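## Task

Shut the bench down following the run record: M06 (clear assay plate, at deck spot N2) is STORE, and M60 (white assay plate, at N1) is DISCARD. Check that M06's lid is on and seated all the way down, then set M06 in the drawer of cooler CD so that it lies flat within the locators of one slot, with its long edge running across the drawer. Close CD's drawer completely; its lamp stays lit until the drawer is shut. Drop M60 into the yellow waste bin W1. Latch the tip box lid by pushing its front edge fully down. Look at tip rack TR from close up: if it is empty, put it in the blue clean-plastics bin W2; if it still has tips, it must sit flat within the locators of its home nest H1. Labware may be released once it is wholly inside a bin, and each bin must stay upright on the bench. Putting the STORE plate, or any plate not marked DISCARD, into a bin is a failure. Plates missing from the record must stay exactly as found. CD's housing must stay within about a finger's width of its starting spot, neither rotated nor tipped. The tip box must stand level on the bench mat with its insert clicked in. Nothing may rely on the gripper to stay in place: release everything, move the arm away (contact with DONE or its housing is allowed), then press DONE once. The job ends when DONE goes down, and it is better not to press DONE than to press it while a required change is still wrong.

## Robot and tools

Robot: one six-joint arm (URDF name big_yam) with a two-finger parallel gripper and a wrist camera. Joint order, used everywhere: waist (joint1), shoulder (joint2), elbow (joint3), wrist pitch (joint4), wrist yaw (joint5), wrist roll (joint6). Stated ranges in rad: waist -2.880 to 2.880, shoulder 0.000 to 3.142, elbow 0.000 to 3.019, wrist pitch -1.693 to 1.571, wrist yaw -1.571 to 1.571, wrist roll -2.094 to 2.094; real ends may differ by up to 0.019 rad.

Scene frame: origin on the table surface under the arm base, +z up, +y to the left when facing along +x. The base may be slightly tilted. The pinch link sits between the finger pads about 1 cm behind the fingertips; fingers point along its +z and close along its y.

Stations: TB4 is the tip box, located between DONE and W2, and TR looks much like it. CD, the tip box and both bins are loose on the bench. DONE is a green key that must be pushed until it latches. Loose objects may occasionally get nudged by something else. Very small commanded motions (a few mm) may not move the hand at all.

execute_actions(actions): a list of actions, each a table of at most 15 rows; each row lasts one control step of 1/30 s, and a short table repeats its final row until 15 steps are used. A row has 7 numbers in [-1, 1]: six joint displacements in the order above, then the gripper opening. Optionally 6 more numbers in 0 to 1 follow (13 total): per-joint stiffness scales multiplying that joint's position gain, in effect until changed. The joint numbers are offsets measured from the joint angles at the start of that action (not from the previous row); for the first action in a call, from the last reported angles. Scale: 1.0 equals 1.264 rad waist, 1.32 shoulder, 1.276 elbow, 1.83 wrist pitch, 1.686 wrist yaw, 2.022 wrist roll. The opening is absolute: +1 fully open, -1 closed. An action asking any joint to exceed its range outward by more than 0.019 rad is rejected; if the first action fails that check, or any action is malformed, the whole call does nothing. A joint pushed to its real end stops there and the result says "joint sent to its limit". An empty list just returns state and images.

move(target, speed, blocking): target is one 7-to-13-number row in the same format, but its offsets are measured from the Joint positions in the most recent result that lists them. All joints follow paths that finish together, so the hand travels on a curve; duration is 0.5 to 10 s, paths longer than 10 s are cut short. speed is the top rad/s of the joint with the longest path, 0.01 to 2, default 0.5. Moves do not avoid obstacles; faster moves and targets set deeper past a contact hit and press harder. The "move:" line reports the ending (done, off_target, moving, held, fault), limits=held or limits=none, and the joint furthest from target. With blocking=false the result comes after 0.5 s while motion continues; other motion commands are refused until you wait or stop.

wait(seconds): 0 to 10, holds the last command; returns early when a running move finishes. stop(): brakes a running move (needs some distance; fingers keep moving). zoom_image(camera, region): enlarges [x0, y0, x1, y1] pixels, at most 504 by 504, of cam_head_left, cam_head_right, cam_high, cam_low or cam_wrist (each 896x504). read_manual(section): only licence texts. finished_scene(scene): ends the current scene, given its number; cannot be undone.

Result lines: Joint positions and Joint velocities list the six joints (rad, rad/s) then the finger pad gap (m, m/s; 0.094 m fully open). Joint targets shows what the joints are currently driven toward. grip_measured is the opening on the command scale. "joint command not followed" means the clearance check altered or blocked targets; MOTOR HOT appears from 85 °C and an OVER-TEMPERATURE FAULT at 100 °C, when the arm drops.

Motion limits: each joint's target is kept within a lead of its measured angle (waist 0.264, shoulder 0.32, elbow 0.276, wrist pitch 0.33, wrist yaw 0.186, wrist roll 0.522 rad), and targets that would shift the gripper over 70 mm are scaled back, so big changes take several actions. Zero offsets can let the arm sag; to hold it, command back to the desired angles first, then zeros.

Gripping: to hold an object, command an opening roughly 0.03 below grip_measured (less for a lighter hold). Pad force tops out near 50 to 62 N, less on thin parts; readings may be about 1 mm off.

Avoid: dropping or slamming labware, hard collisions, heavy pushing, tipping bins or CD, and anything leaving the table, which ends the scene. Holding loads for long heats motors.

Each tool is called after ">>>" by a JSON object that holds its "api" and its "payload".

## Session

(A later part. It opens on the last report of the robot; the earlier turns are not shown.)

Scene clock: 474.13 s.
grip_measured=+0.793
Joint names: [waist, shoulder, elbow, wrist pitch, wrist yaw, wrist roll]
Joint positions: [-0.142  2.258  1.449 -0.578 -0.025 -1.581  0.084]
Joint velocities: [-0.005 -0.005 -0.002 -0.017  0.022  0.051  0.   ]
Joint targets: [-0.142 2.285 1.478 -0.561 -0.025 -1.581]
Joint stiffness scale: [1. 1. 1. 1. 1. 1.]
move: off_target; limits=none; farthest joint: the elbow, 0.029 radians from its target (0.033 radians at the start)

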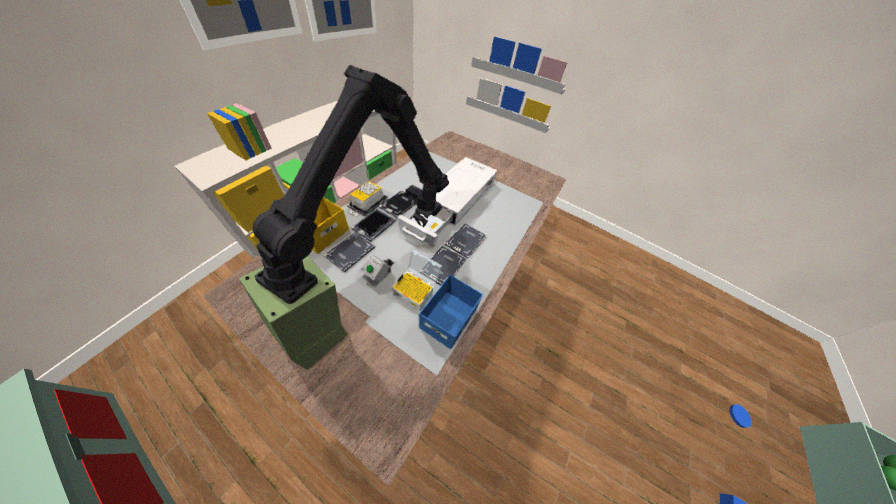

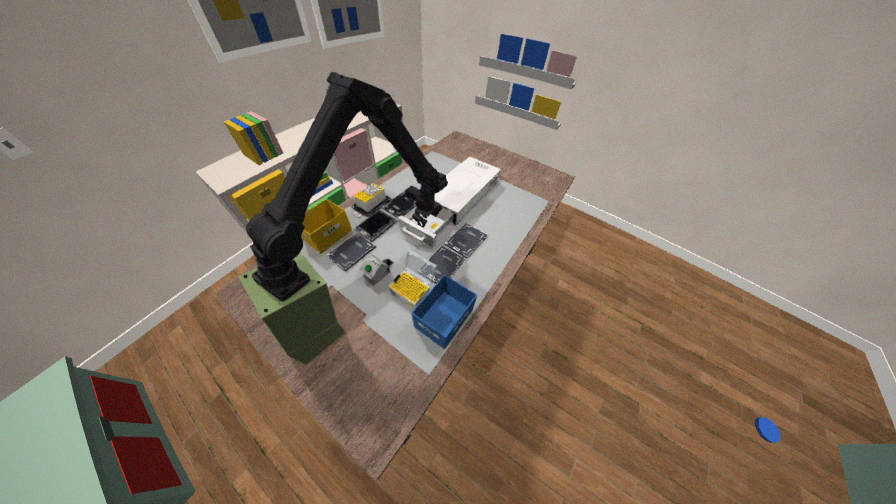

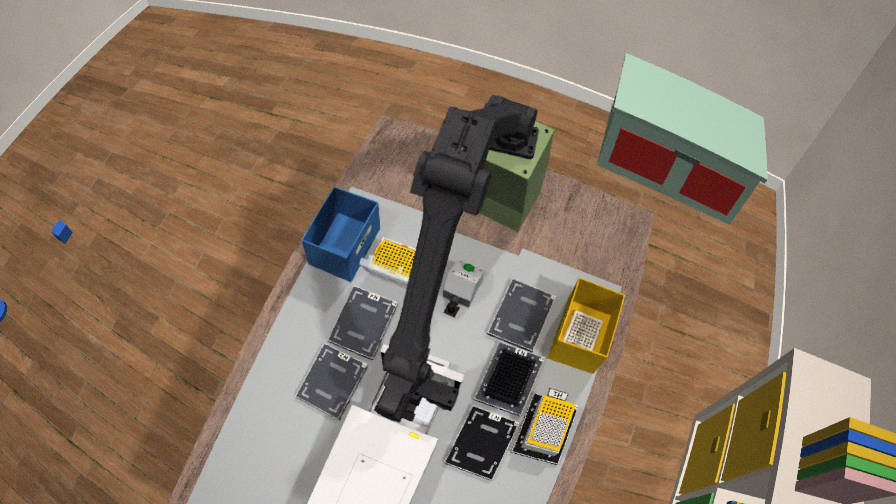

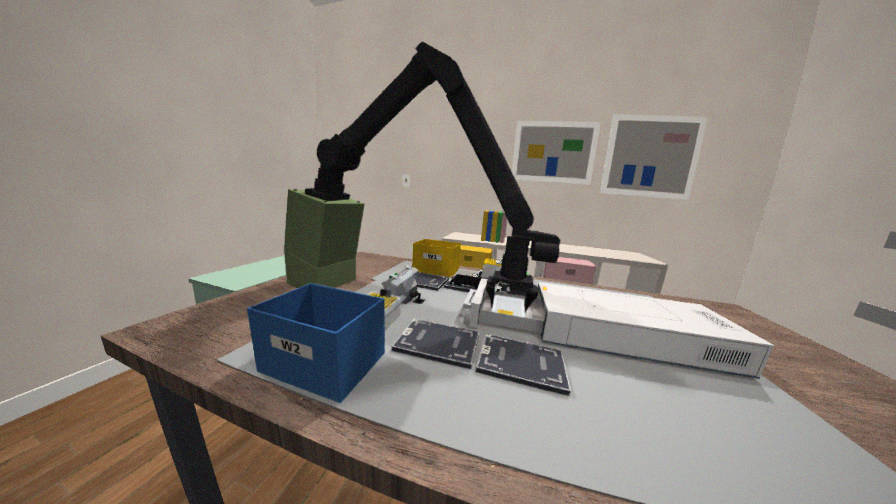

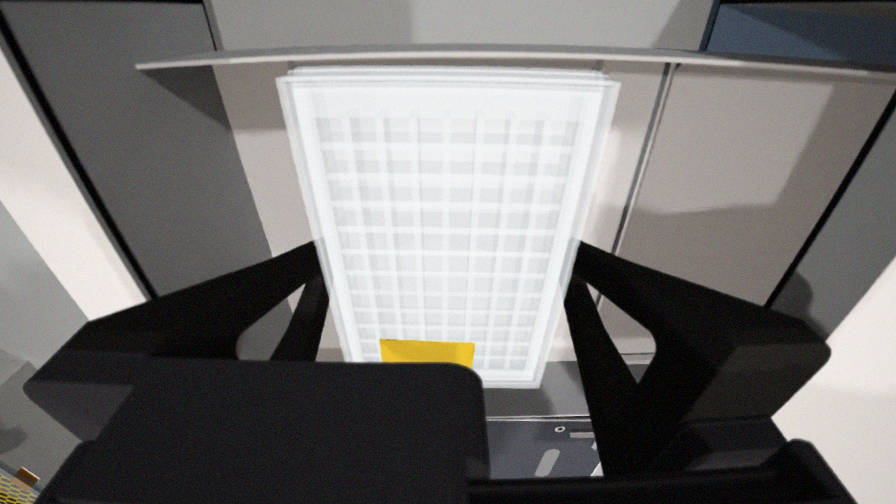

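No contact yet; a bit lower.

>>> {"api": "move", "payload": {"target": [0,0.025,0.024,0.012,0,0,0.76], "speed": 0.03}}

Scene clock: 478.33 s.
grip_measured=+0.793
Joint names: [waist, shoulder, elbow, wrist pitch, wrist yaw, wrist roll]
Joint positions: [-0.142  2.263  1.449 -0.572 -0.025 -1.581  0.084]
Joint velocities: [-0.005  0.015 -0.017  0.002  0.051 -0.066 -0.   ]
Joint targets: [-0.142 2.291 1.480 -0.556 -0.025 -1.581]
Joint stiffness scale: [1. 1. 1. 1. 1. 1.]
move: off_target; limits=none; farthest joint: the elbow, 0.030 radians from its target (0.030 radians at the start)

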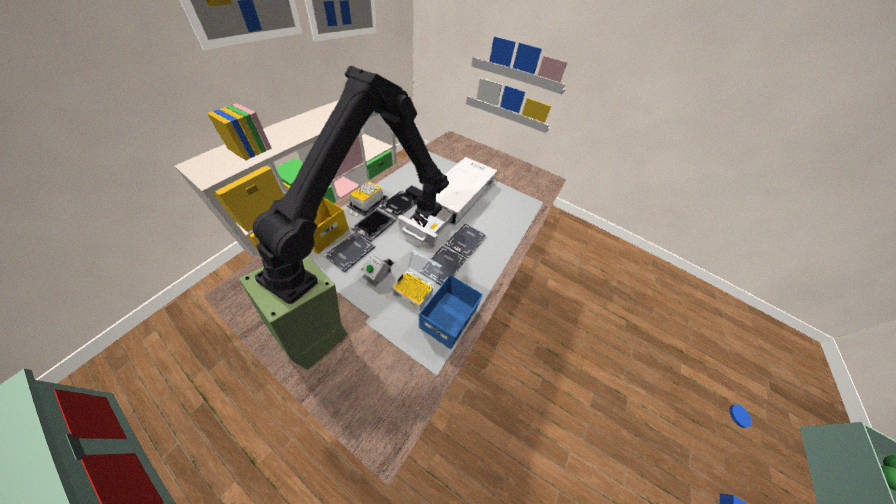

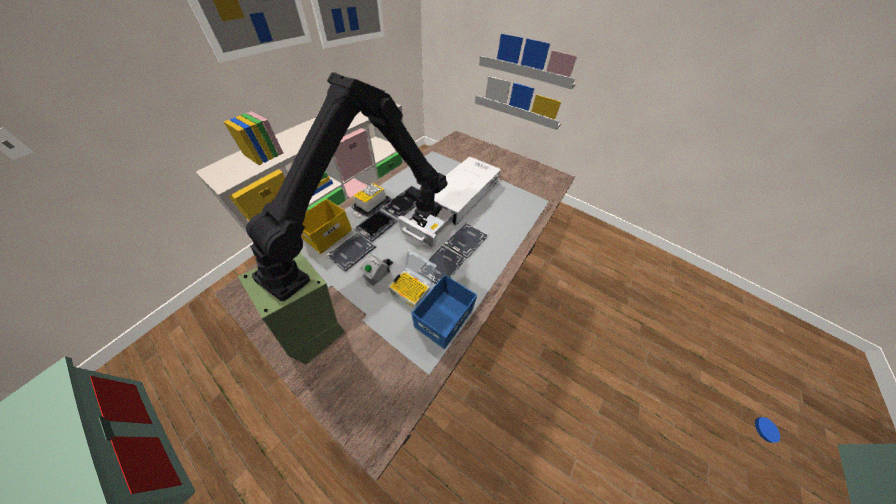

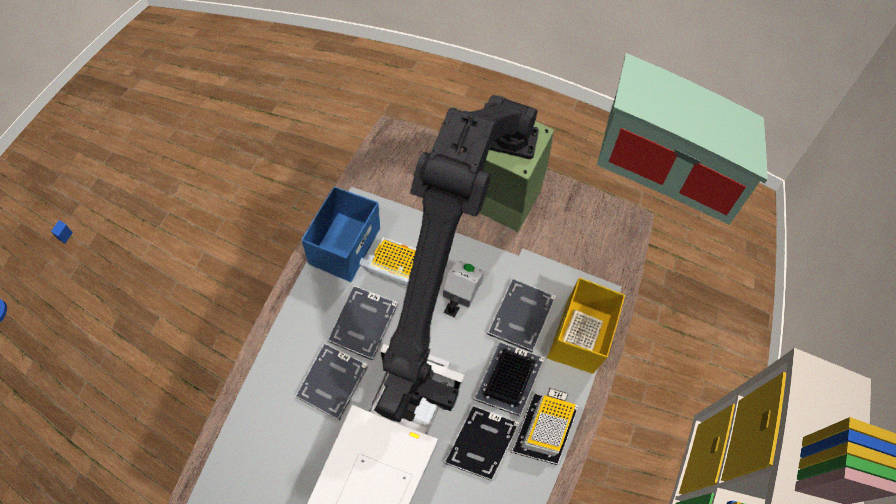

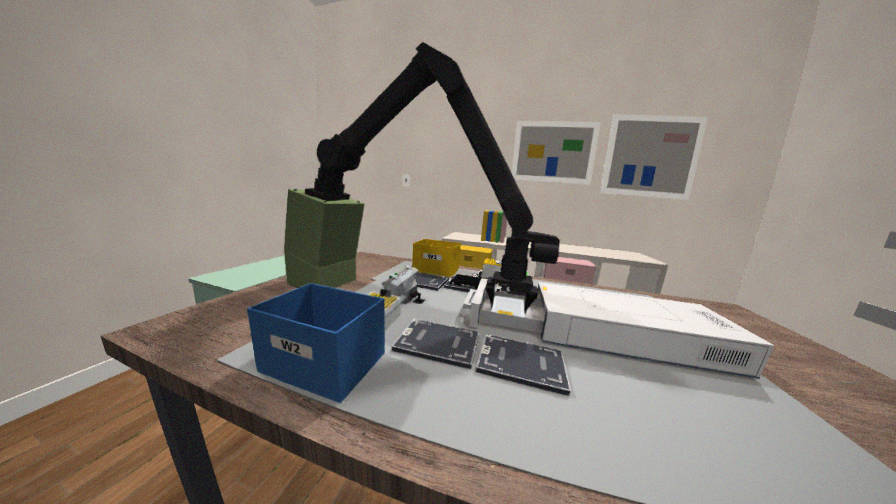

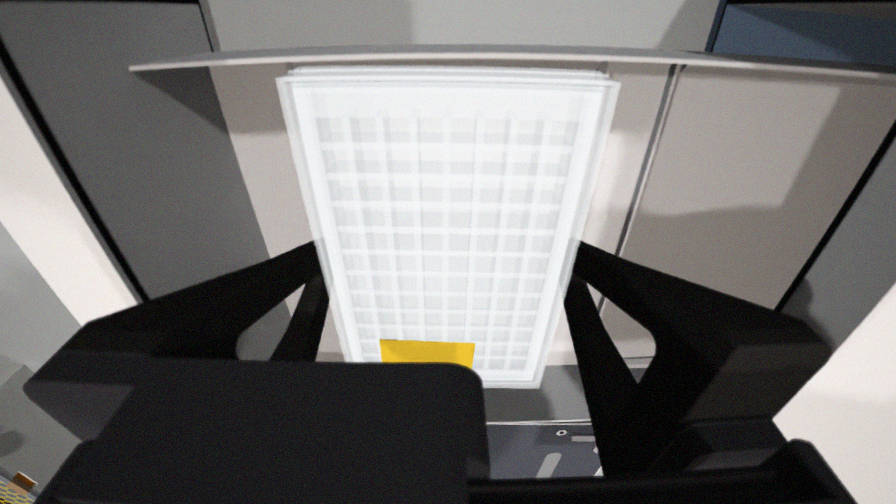

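>>> {"api": "move", "payload": {"target": [0,0.026,0.024,0.012,0,0,0.76], "speed": 0.03}}

Scene clock: 482.03 s.
grip_measured=+0.793
Joint names: [waist, shoulder, elbow, wrist pitch, wrist yaw, wrist roll]
Joint positions: [-0.142  2.265  1.45  -0.568 -0.025 -1.581  0.084]
Joint velocities: [ 0.015 -0.005 -0.002  0.007 -0.022 -0.037 -0.   ]
Joint targets: [-0.142 2.297 1.480 -0.550 -0.025 -1.581]
Joint stiffness scale: [1. 1. 1. 1. 1. 1.]
move: off_target; limits=none; farthest joint: the shoulder, 0.033 radians from its target (0.035 radians at the start)

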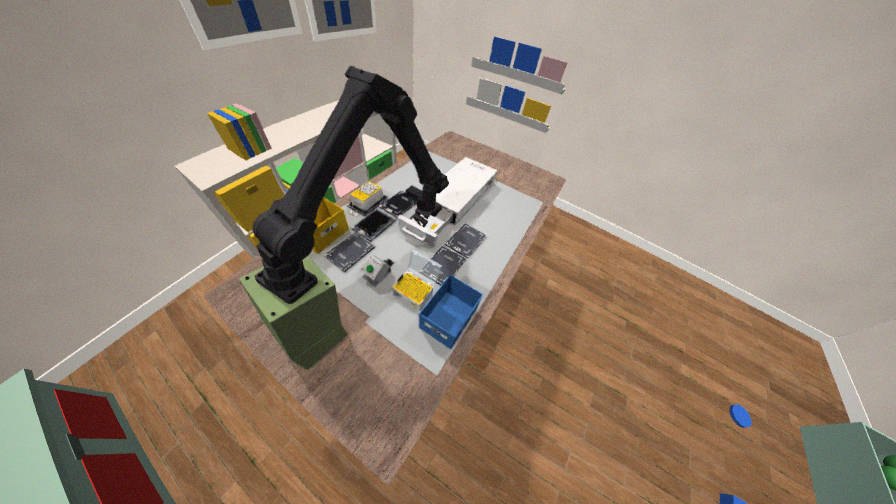

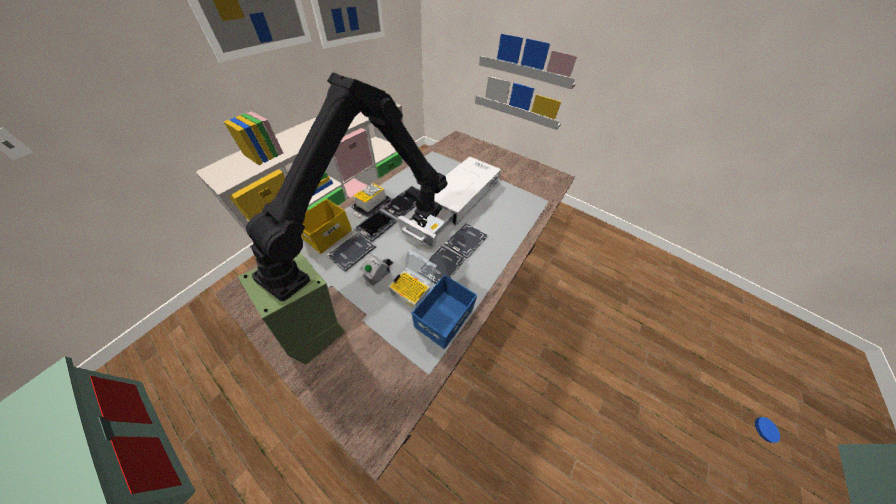

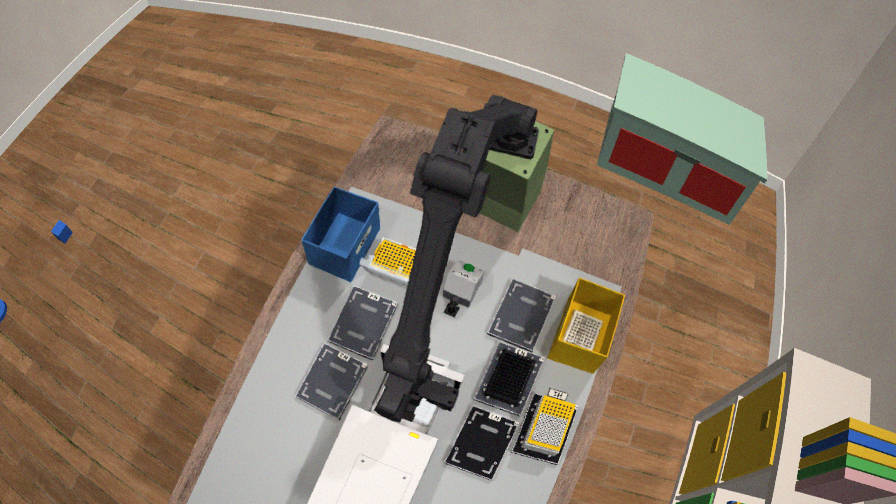

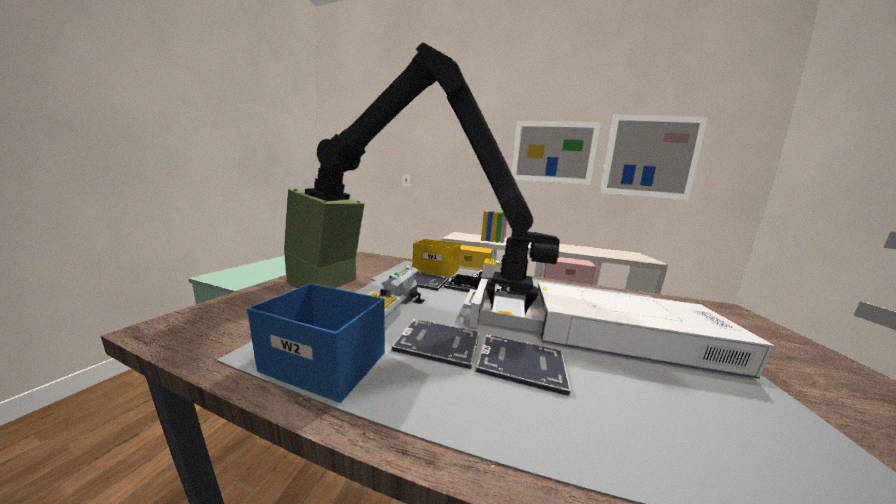

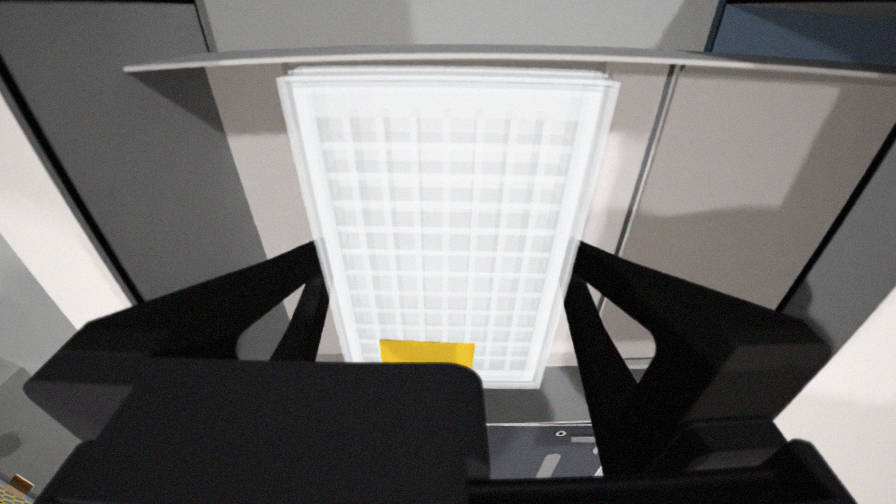

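Contact. Release.

>>> {"api": "move", "payload": {"target": [0,0.01,0.02,0,0,0,0.93], "speed": 0.05}}

>>> {"api": "move", "payload": {"target": [0,-0.11,-0.01,-0.08,0,0,0.93], "speed": 0.15}}

Scene clock: 485.43 s.
grip_measured=+0.928
Joint names: [waist, shoulder, elbow, wrist pitch, wrist yaw, wrist roll]
Joint positions: [-0.142  2.265  1.45  -0.568 -0.025 -1.581  0.091]
Joint velocities: [ 0.015 -0.015  0.002 -0.012 -0.037  0.037 -0.001]
Joint targets: [-0.142 2.278 1.475 -0.568 -0.025 -1.581]
Joint stiffness scale: [1. 1. 1. 1. 1. 1.]
move: off_target; limits=none; farthest joint: the elbow, 0.026 radians from its target (0.026 radians at the start)

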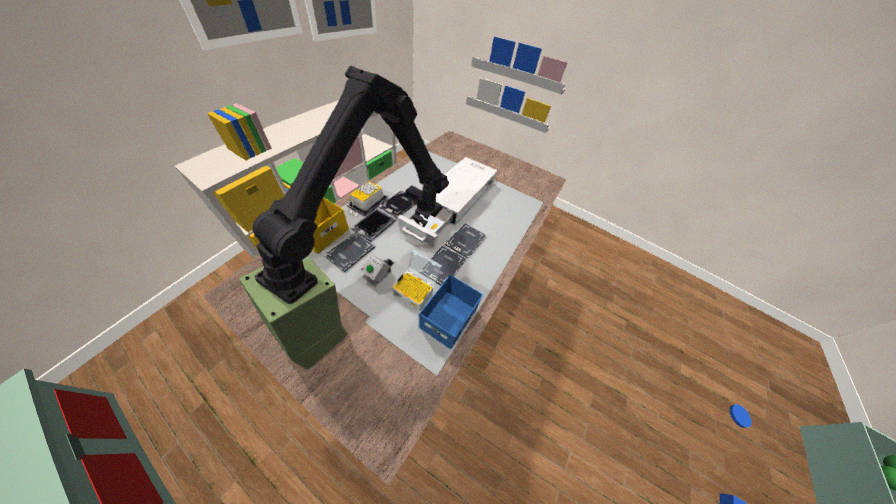

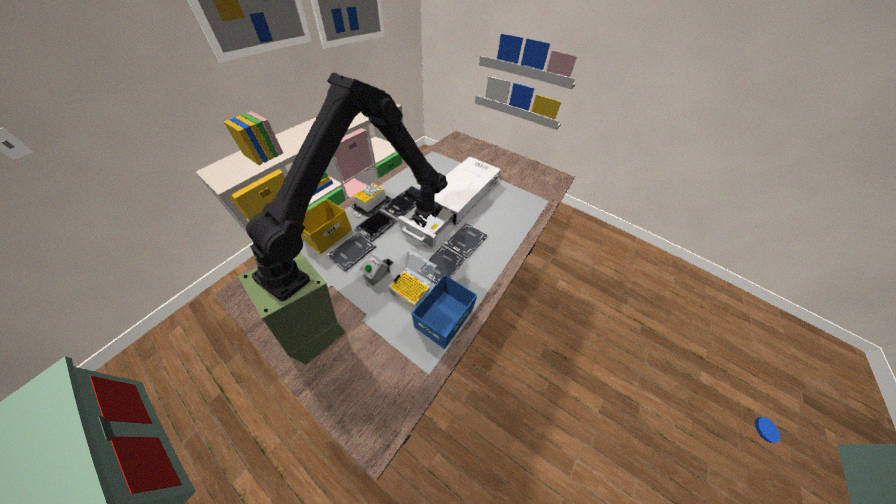

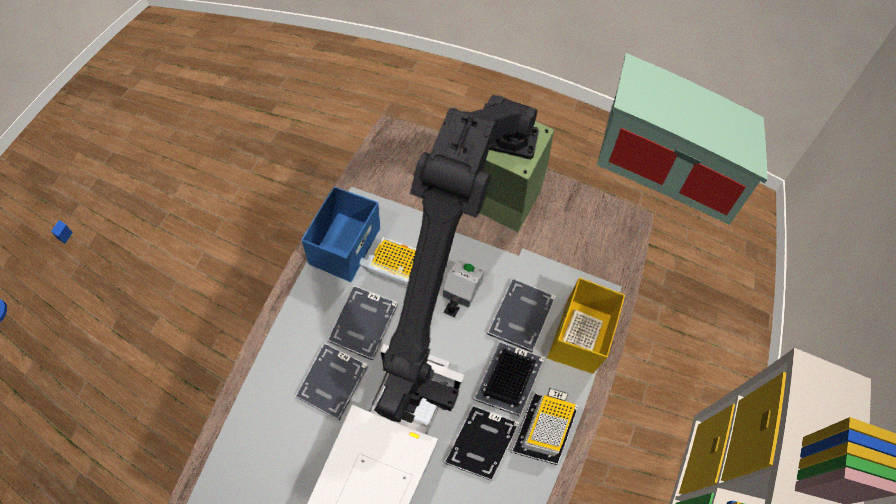

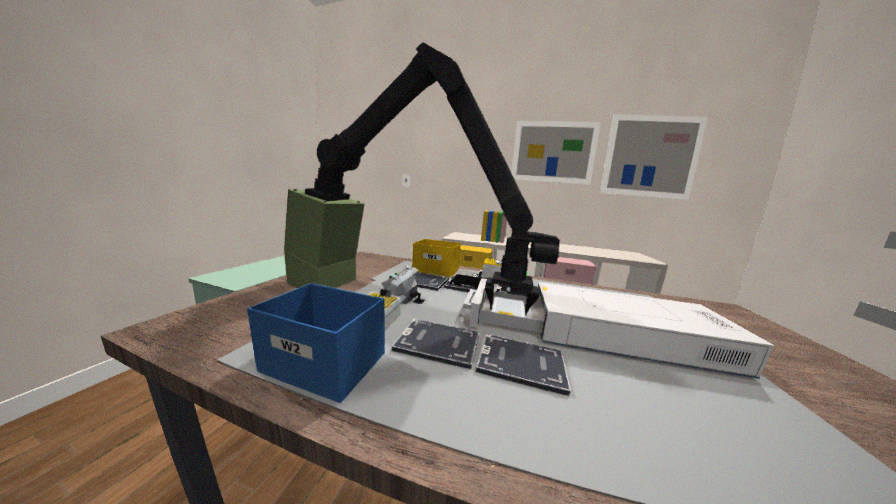

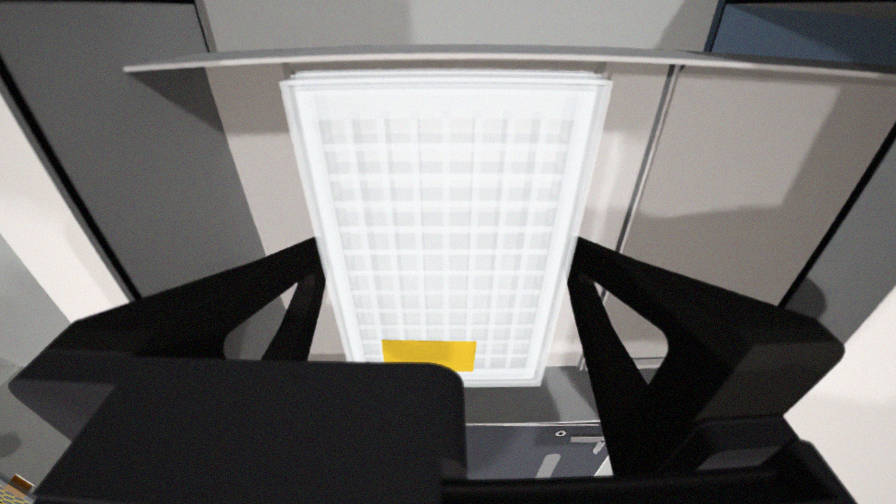

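Scene clock: 486.83 s.
grip_measured=+0.928
Joint names: [waist, shoulder, elbow, wrist pitch, wrist yaw, wrist roll]
Joint positions: [-0.142  2.122  1.445 -0.697 -0.025 -1.581  0.091]
Joint velocities: [-0.015 -0.005 -0.012 -0.012 -0.007 -0.037  0.   ]
Joint targets: [-0.142 2.120 1.437 -0.714 -0.025 -1.581]
Joint stiffness scale: [1. 1. 1. 1. 1. 1.]
move: done; limits=none; farthest joint: the wrist pitch, 0.017 radians from its target (0.146 radians at the start)

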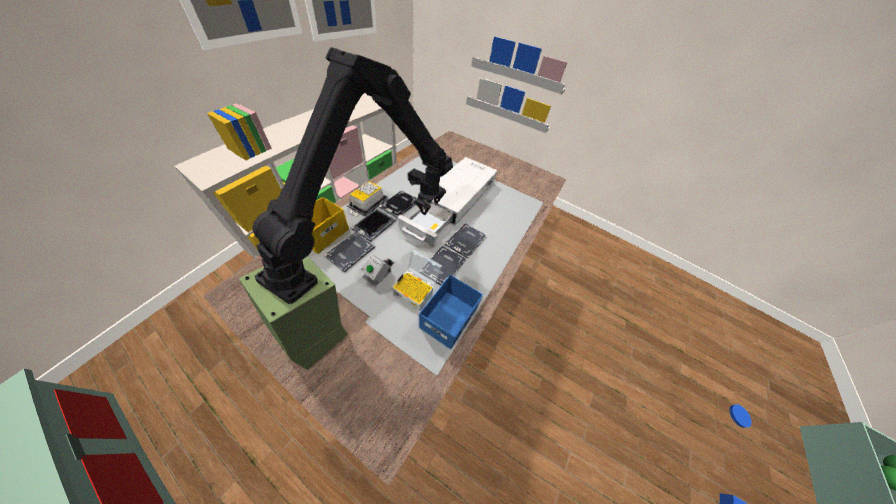

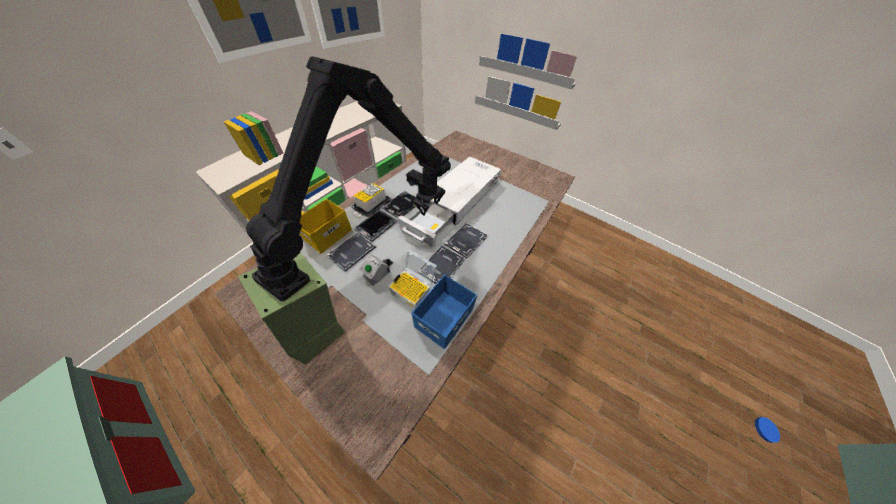

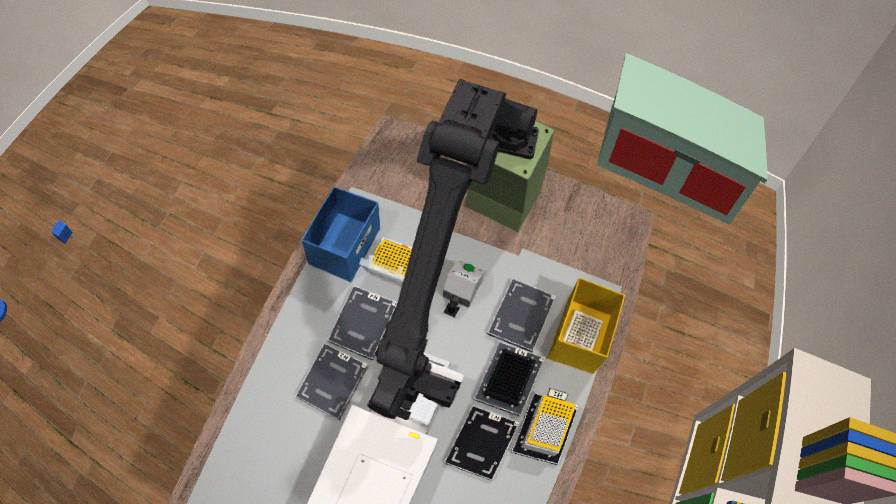

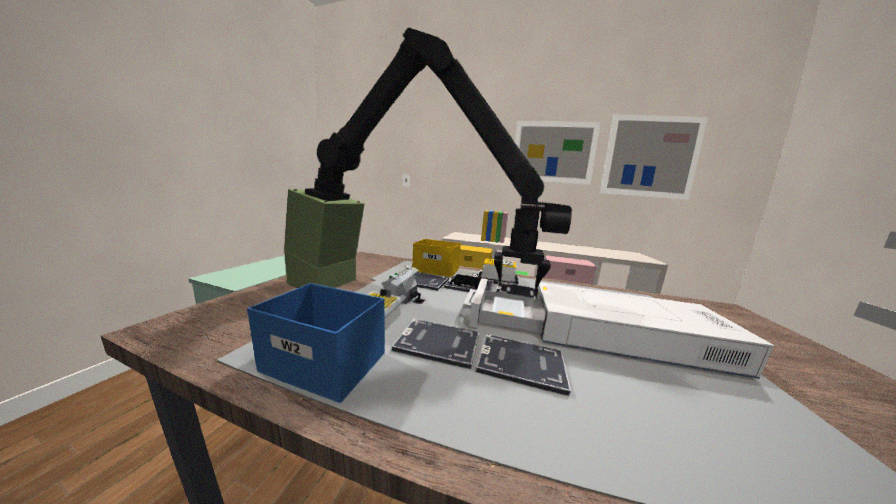

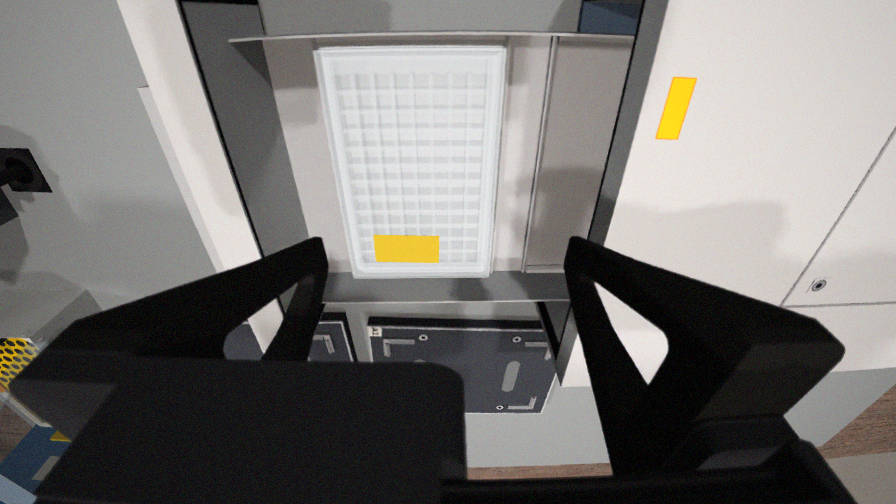

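>>> {"api": "zoom_image", "payload": {"camera": "cam_wrist", "region": [280,20,580,310]}}

>>> {"api": "zoom_image", "payload": {"camera": "cam_low", "region": [460,275,560,340]}}

Region (280, 20, 580, 310) of cam_wrist's 896x504 image, scaled by 1.680, with more detail than that image has; it fills the top 487 rows of this view, and the rest is white.

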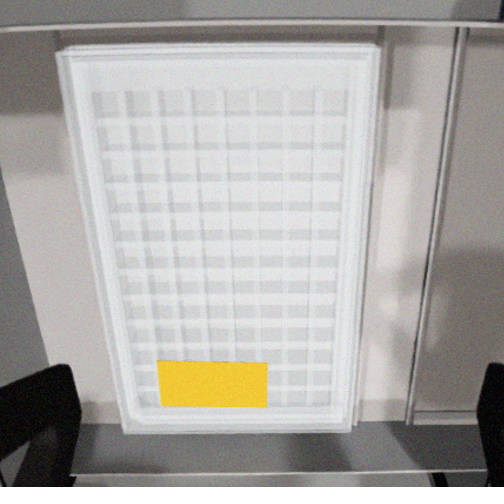

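Region (460, 275, 560, 340) of cam_low's 896x504 image, scaled by 5.040, with more detail than that image has; it fills the top 328 rows of this view, and the rest is white.

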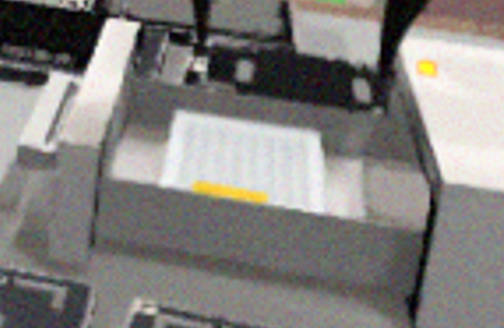

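>>> {"api": "move", "payload": {"target": [-0.165,0.02,0,0,0,-0.105,-0.23], "speed": 0.3}}

Scene clock: 497.30 s.
grip_measured=-0.228
Joint names: [waist, shoulder, elbow, wrist pitch, wrist yaw, wrist roll]
Joint positions: [-0.354  2.122  1.445 -0.697 -0.025 -1.778  0.036]
Joint velocities: [-0.005  0.015 -0.002 -0.007  0.037 -0.154  0.001]
Joint targets: [-0.350 2.149 1.445 -0.697 -0.025 -1.794]
Joint stiffness scale: [1. 1. 1. 1. 1. 1.]
move: off_target; limits=none; farthest joint: the shoulder, 0.026 radians from its target (0.026 radians at the start)

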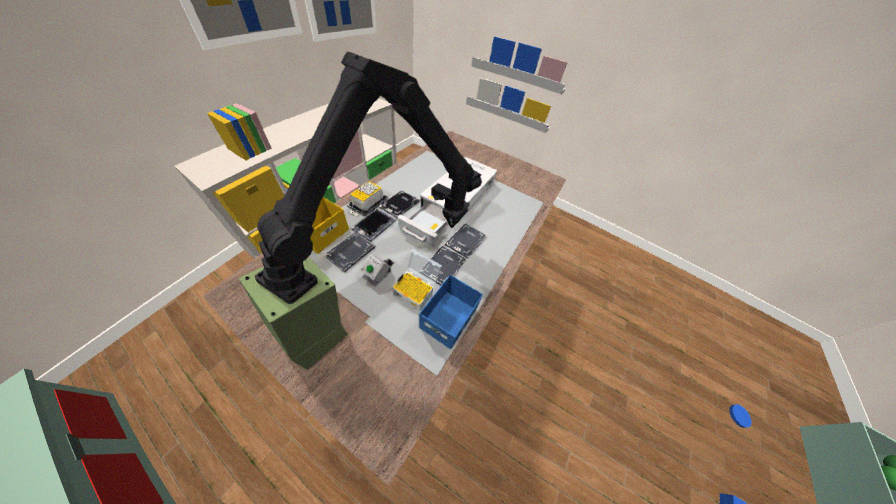

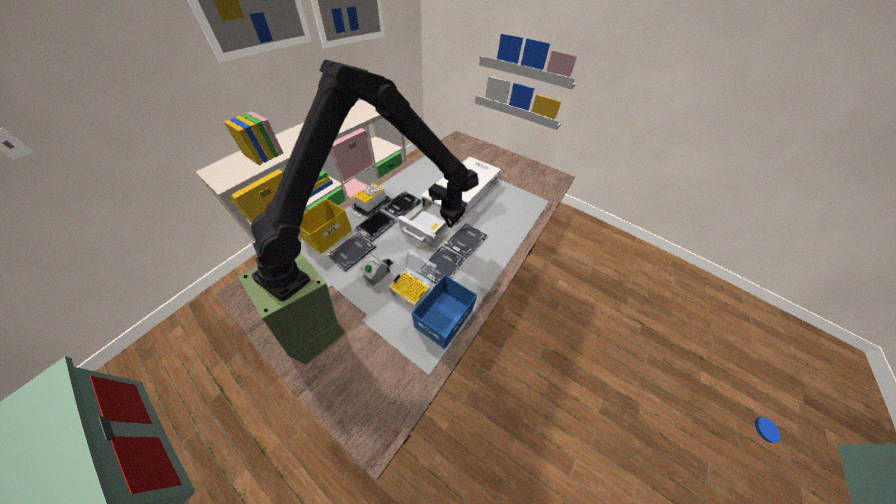

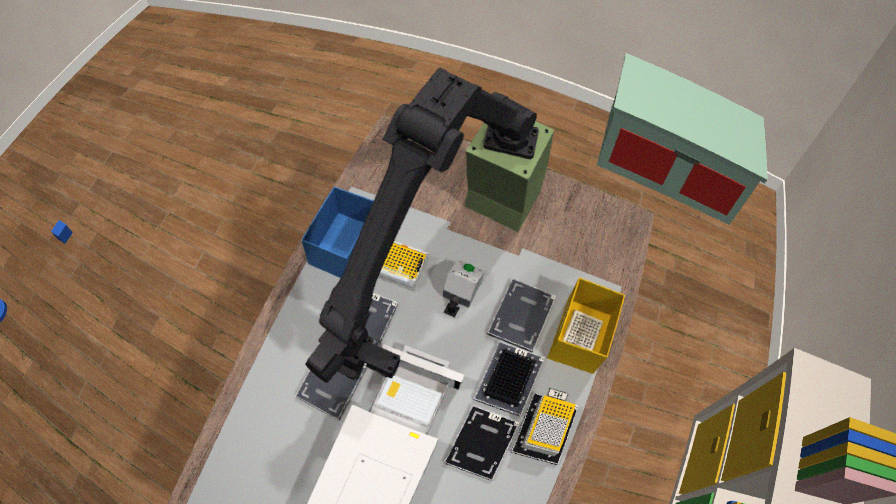

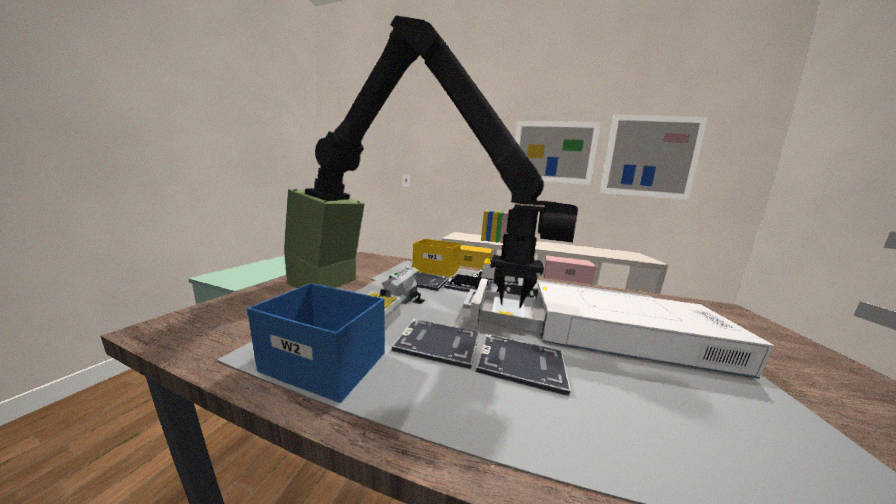

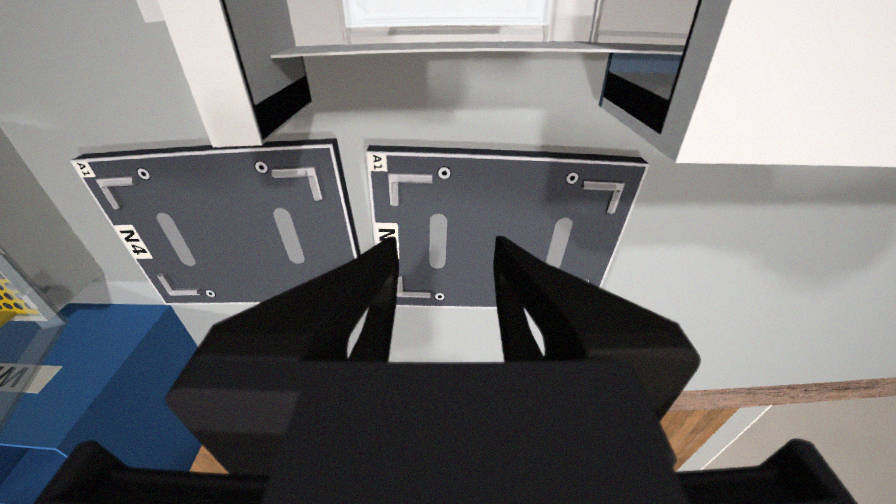

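>>> {"api": "zoom_image", "payload": {"camera": "cam_wrist", "region": [320,0,700,70]}}

Region (320, 0, 700, 70) of cam_wrist's 896x504 image, scaled by 1.326, with more detail than that image has; it fills the top 93 rows of this view, and the rest is white.

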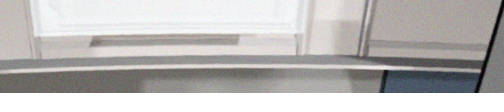

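>>> {"api": "zoom_image", "payload": {"camera": "cam_high", "region": [365,350,465,435]}}

Region (365, 350, 465, 435) of cam_high's 896x504 image, scaled by 5.040, with more detail than that image has; it fills the top 428 rows of this view, and the rest is white.

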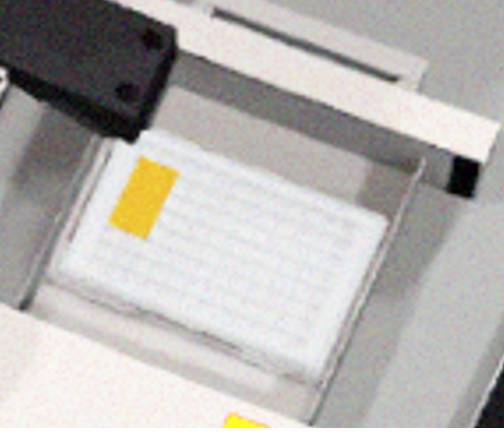

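>>> {"api": "execute_actions", "payload": {"actions": []}}

Scene clock: 523.27 s.
grip_measured=-0.228
Joint names: [waist, shoulder, elbow, wrist pitch, wrist yaw, wrist roll]
Joint positions: [-0.354  2.122  1.445 -0.697 -0.025 -1.779  0.036]
Joint velocities: [-0.005 -0.015 -0.002 -0.027  0.051 -0.007 -0.001]
Joint targets: [-0.350 2.149 1.445 -0.697 -0.025 -1.793]
Joint stiffness scale: [1. 1. 1. 1. 1. 1.]

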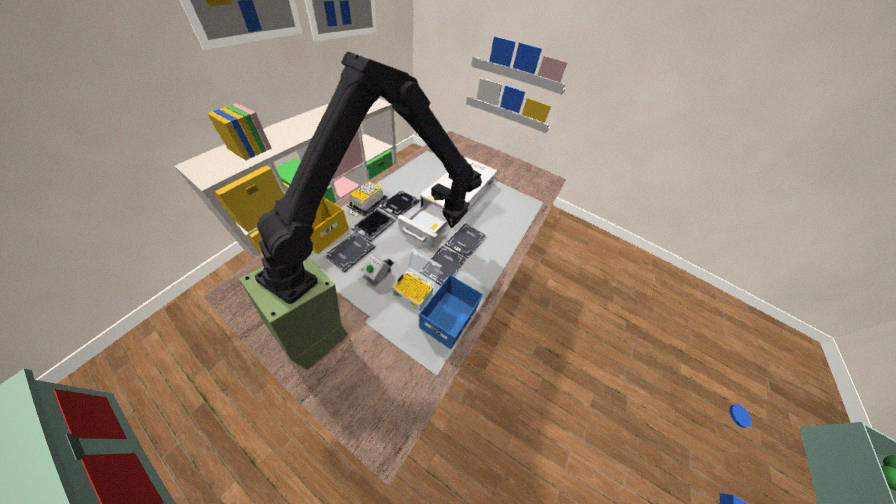

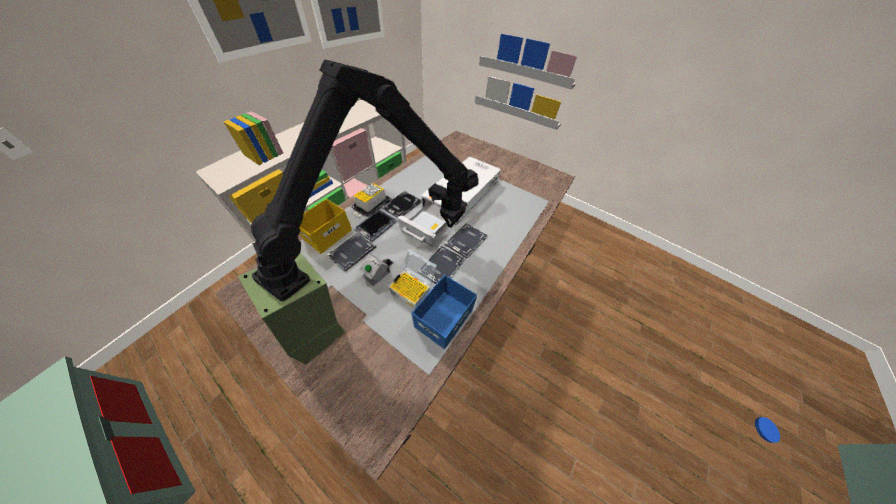

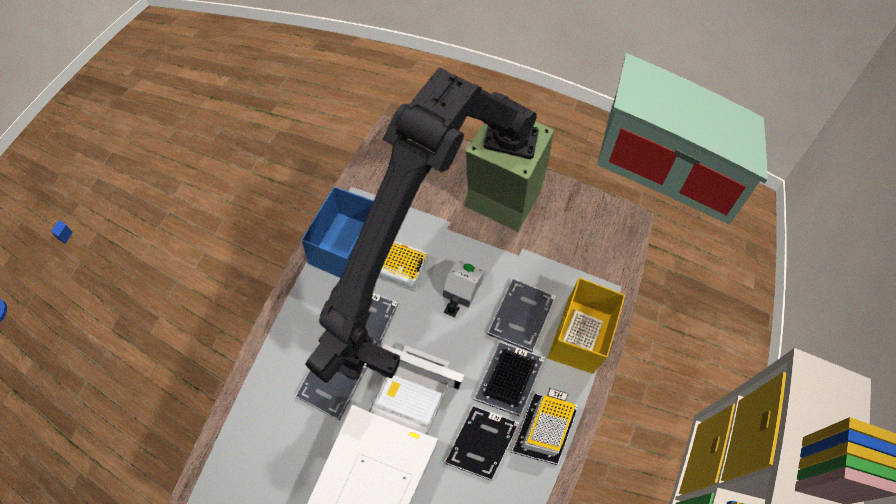

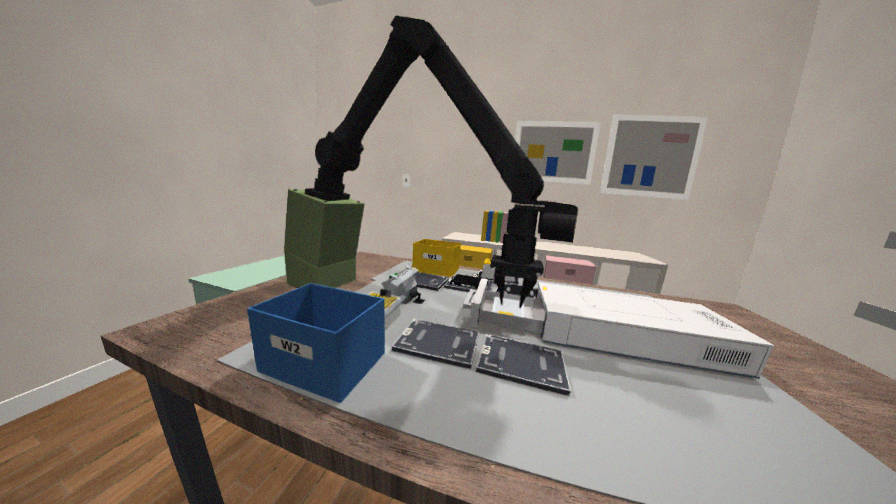

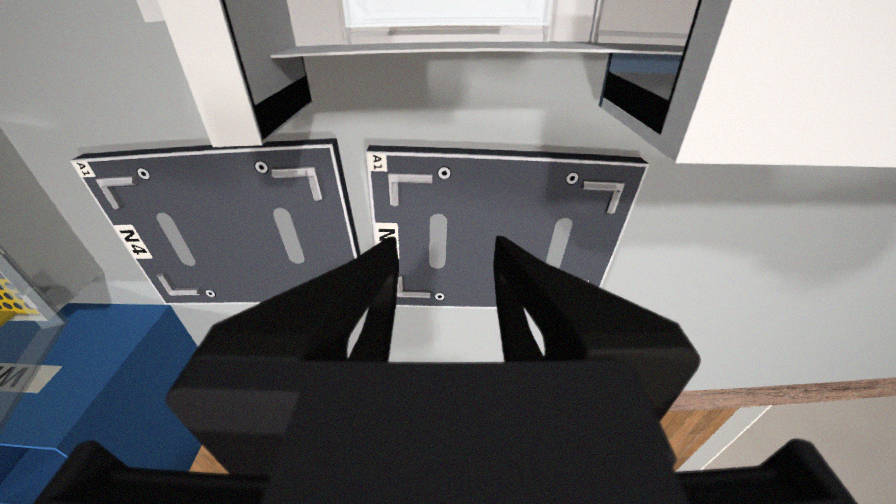

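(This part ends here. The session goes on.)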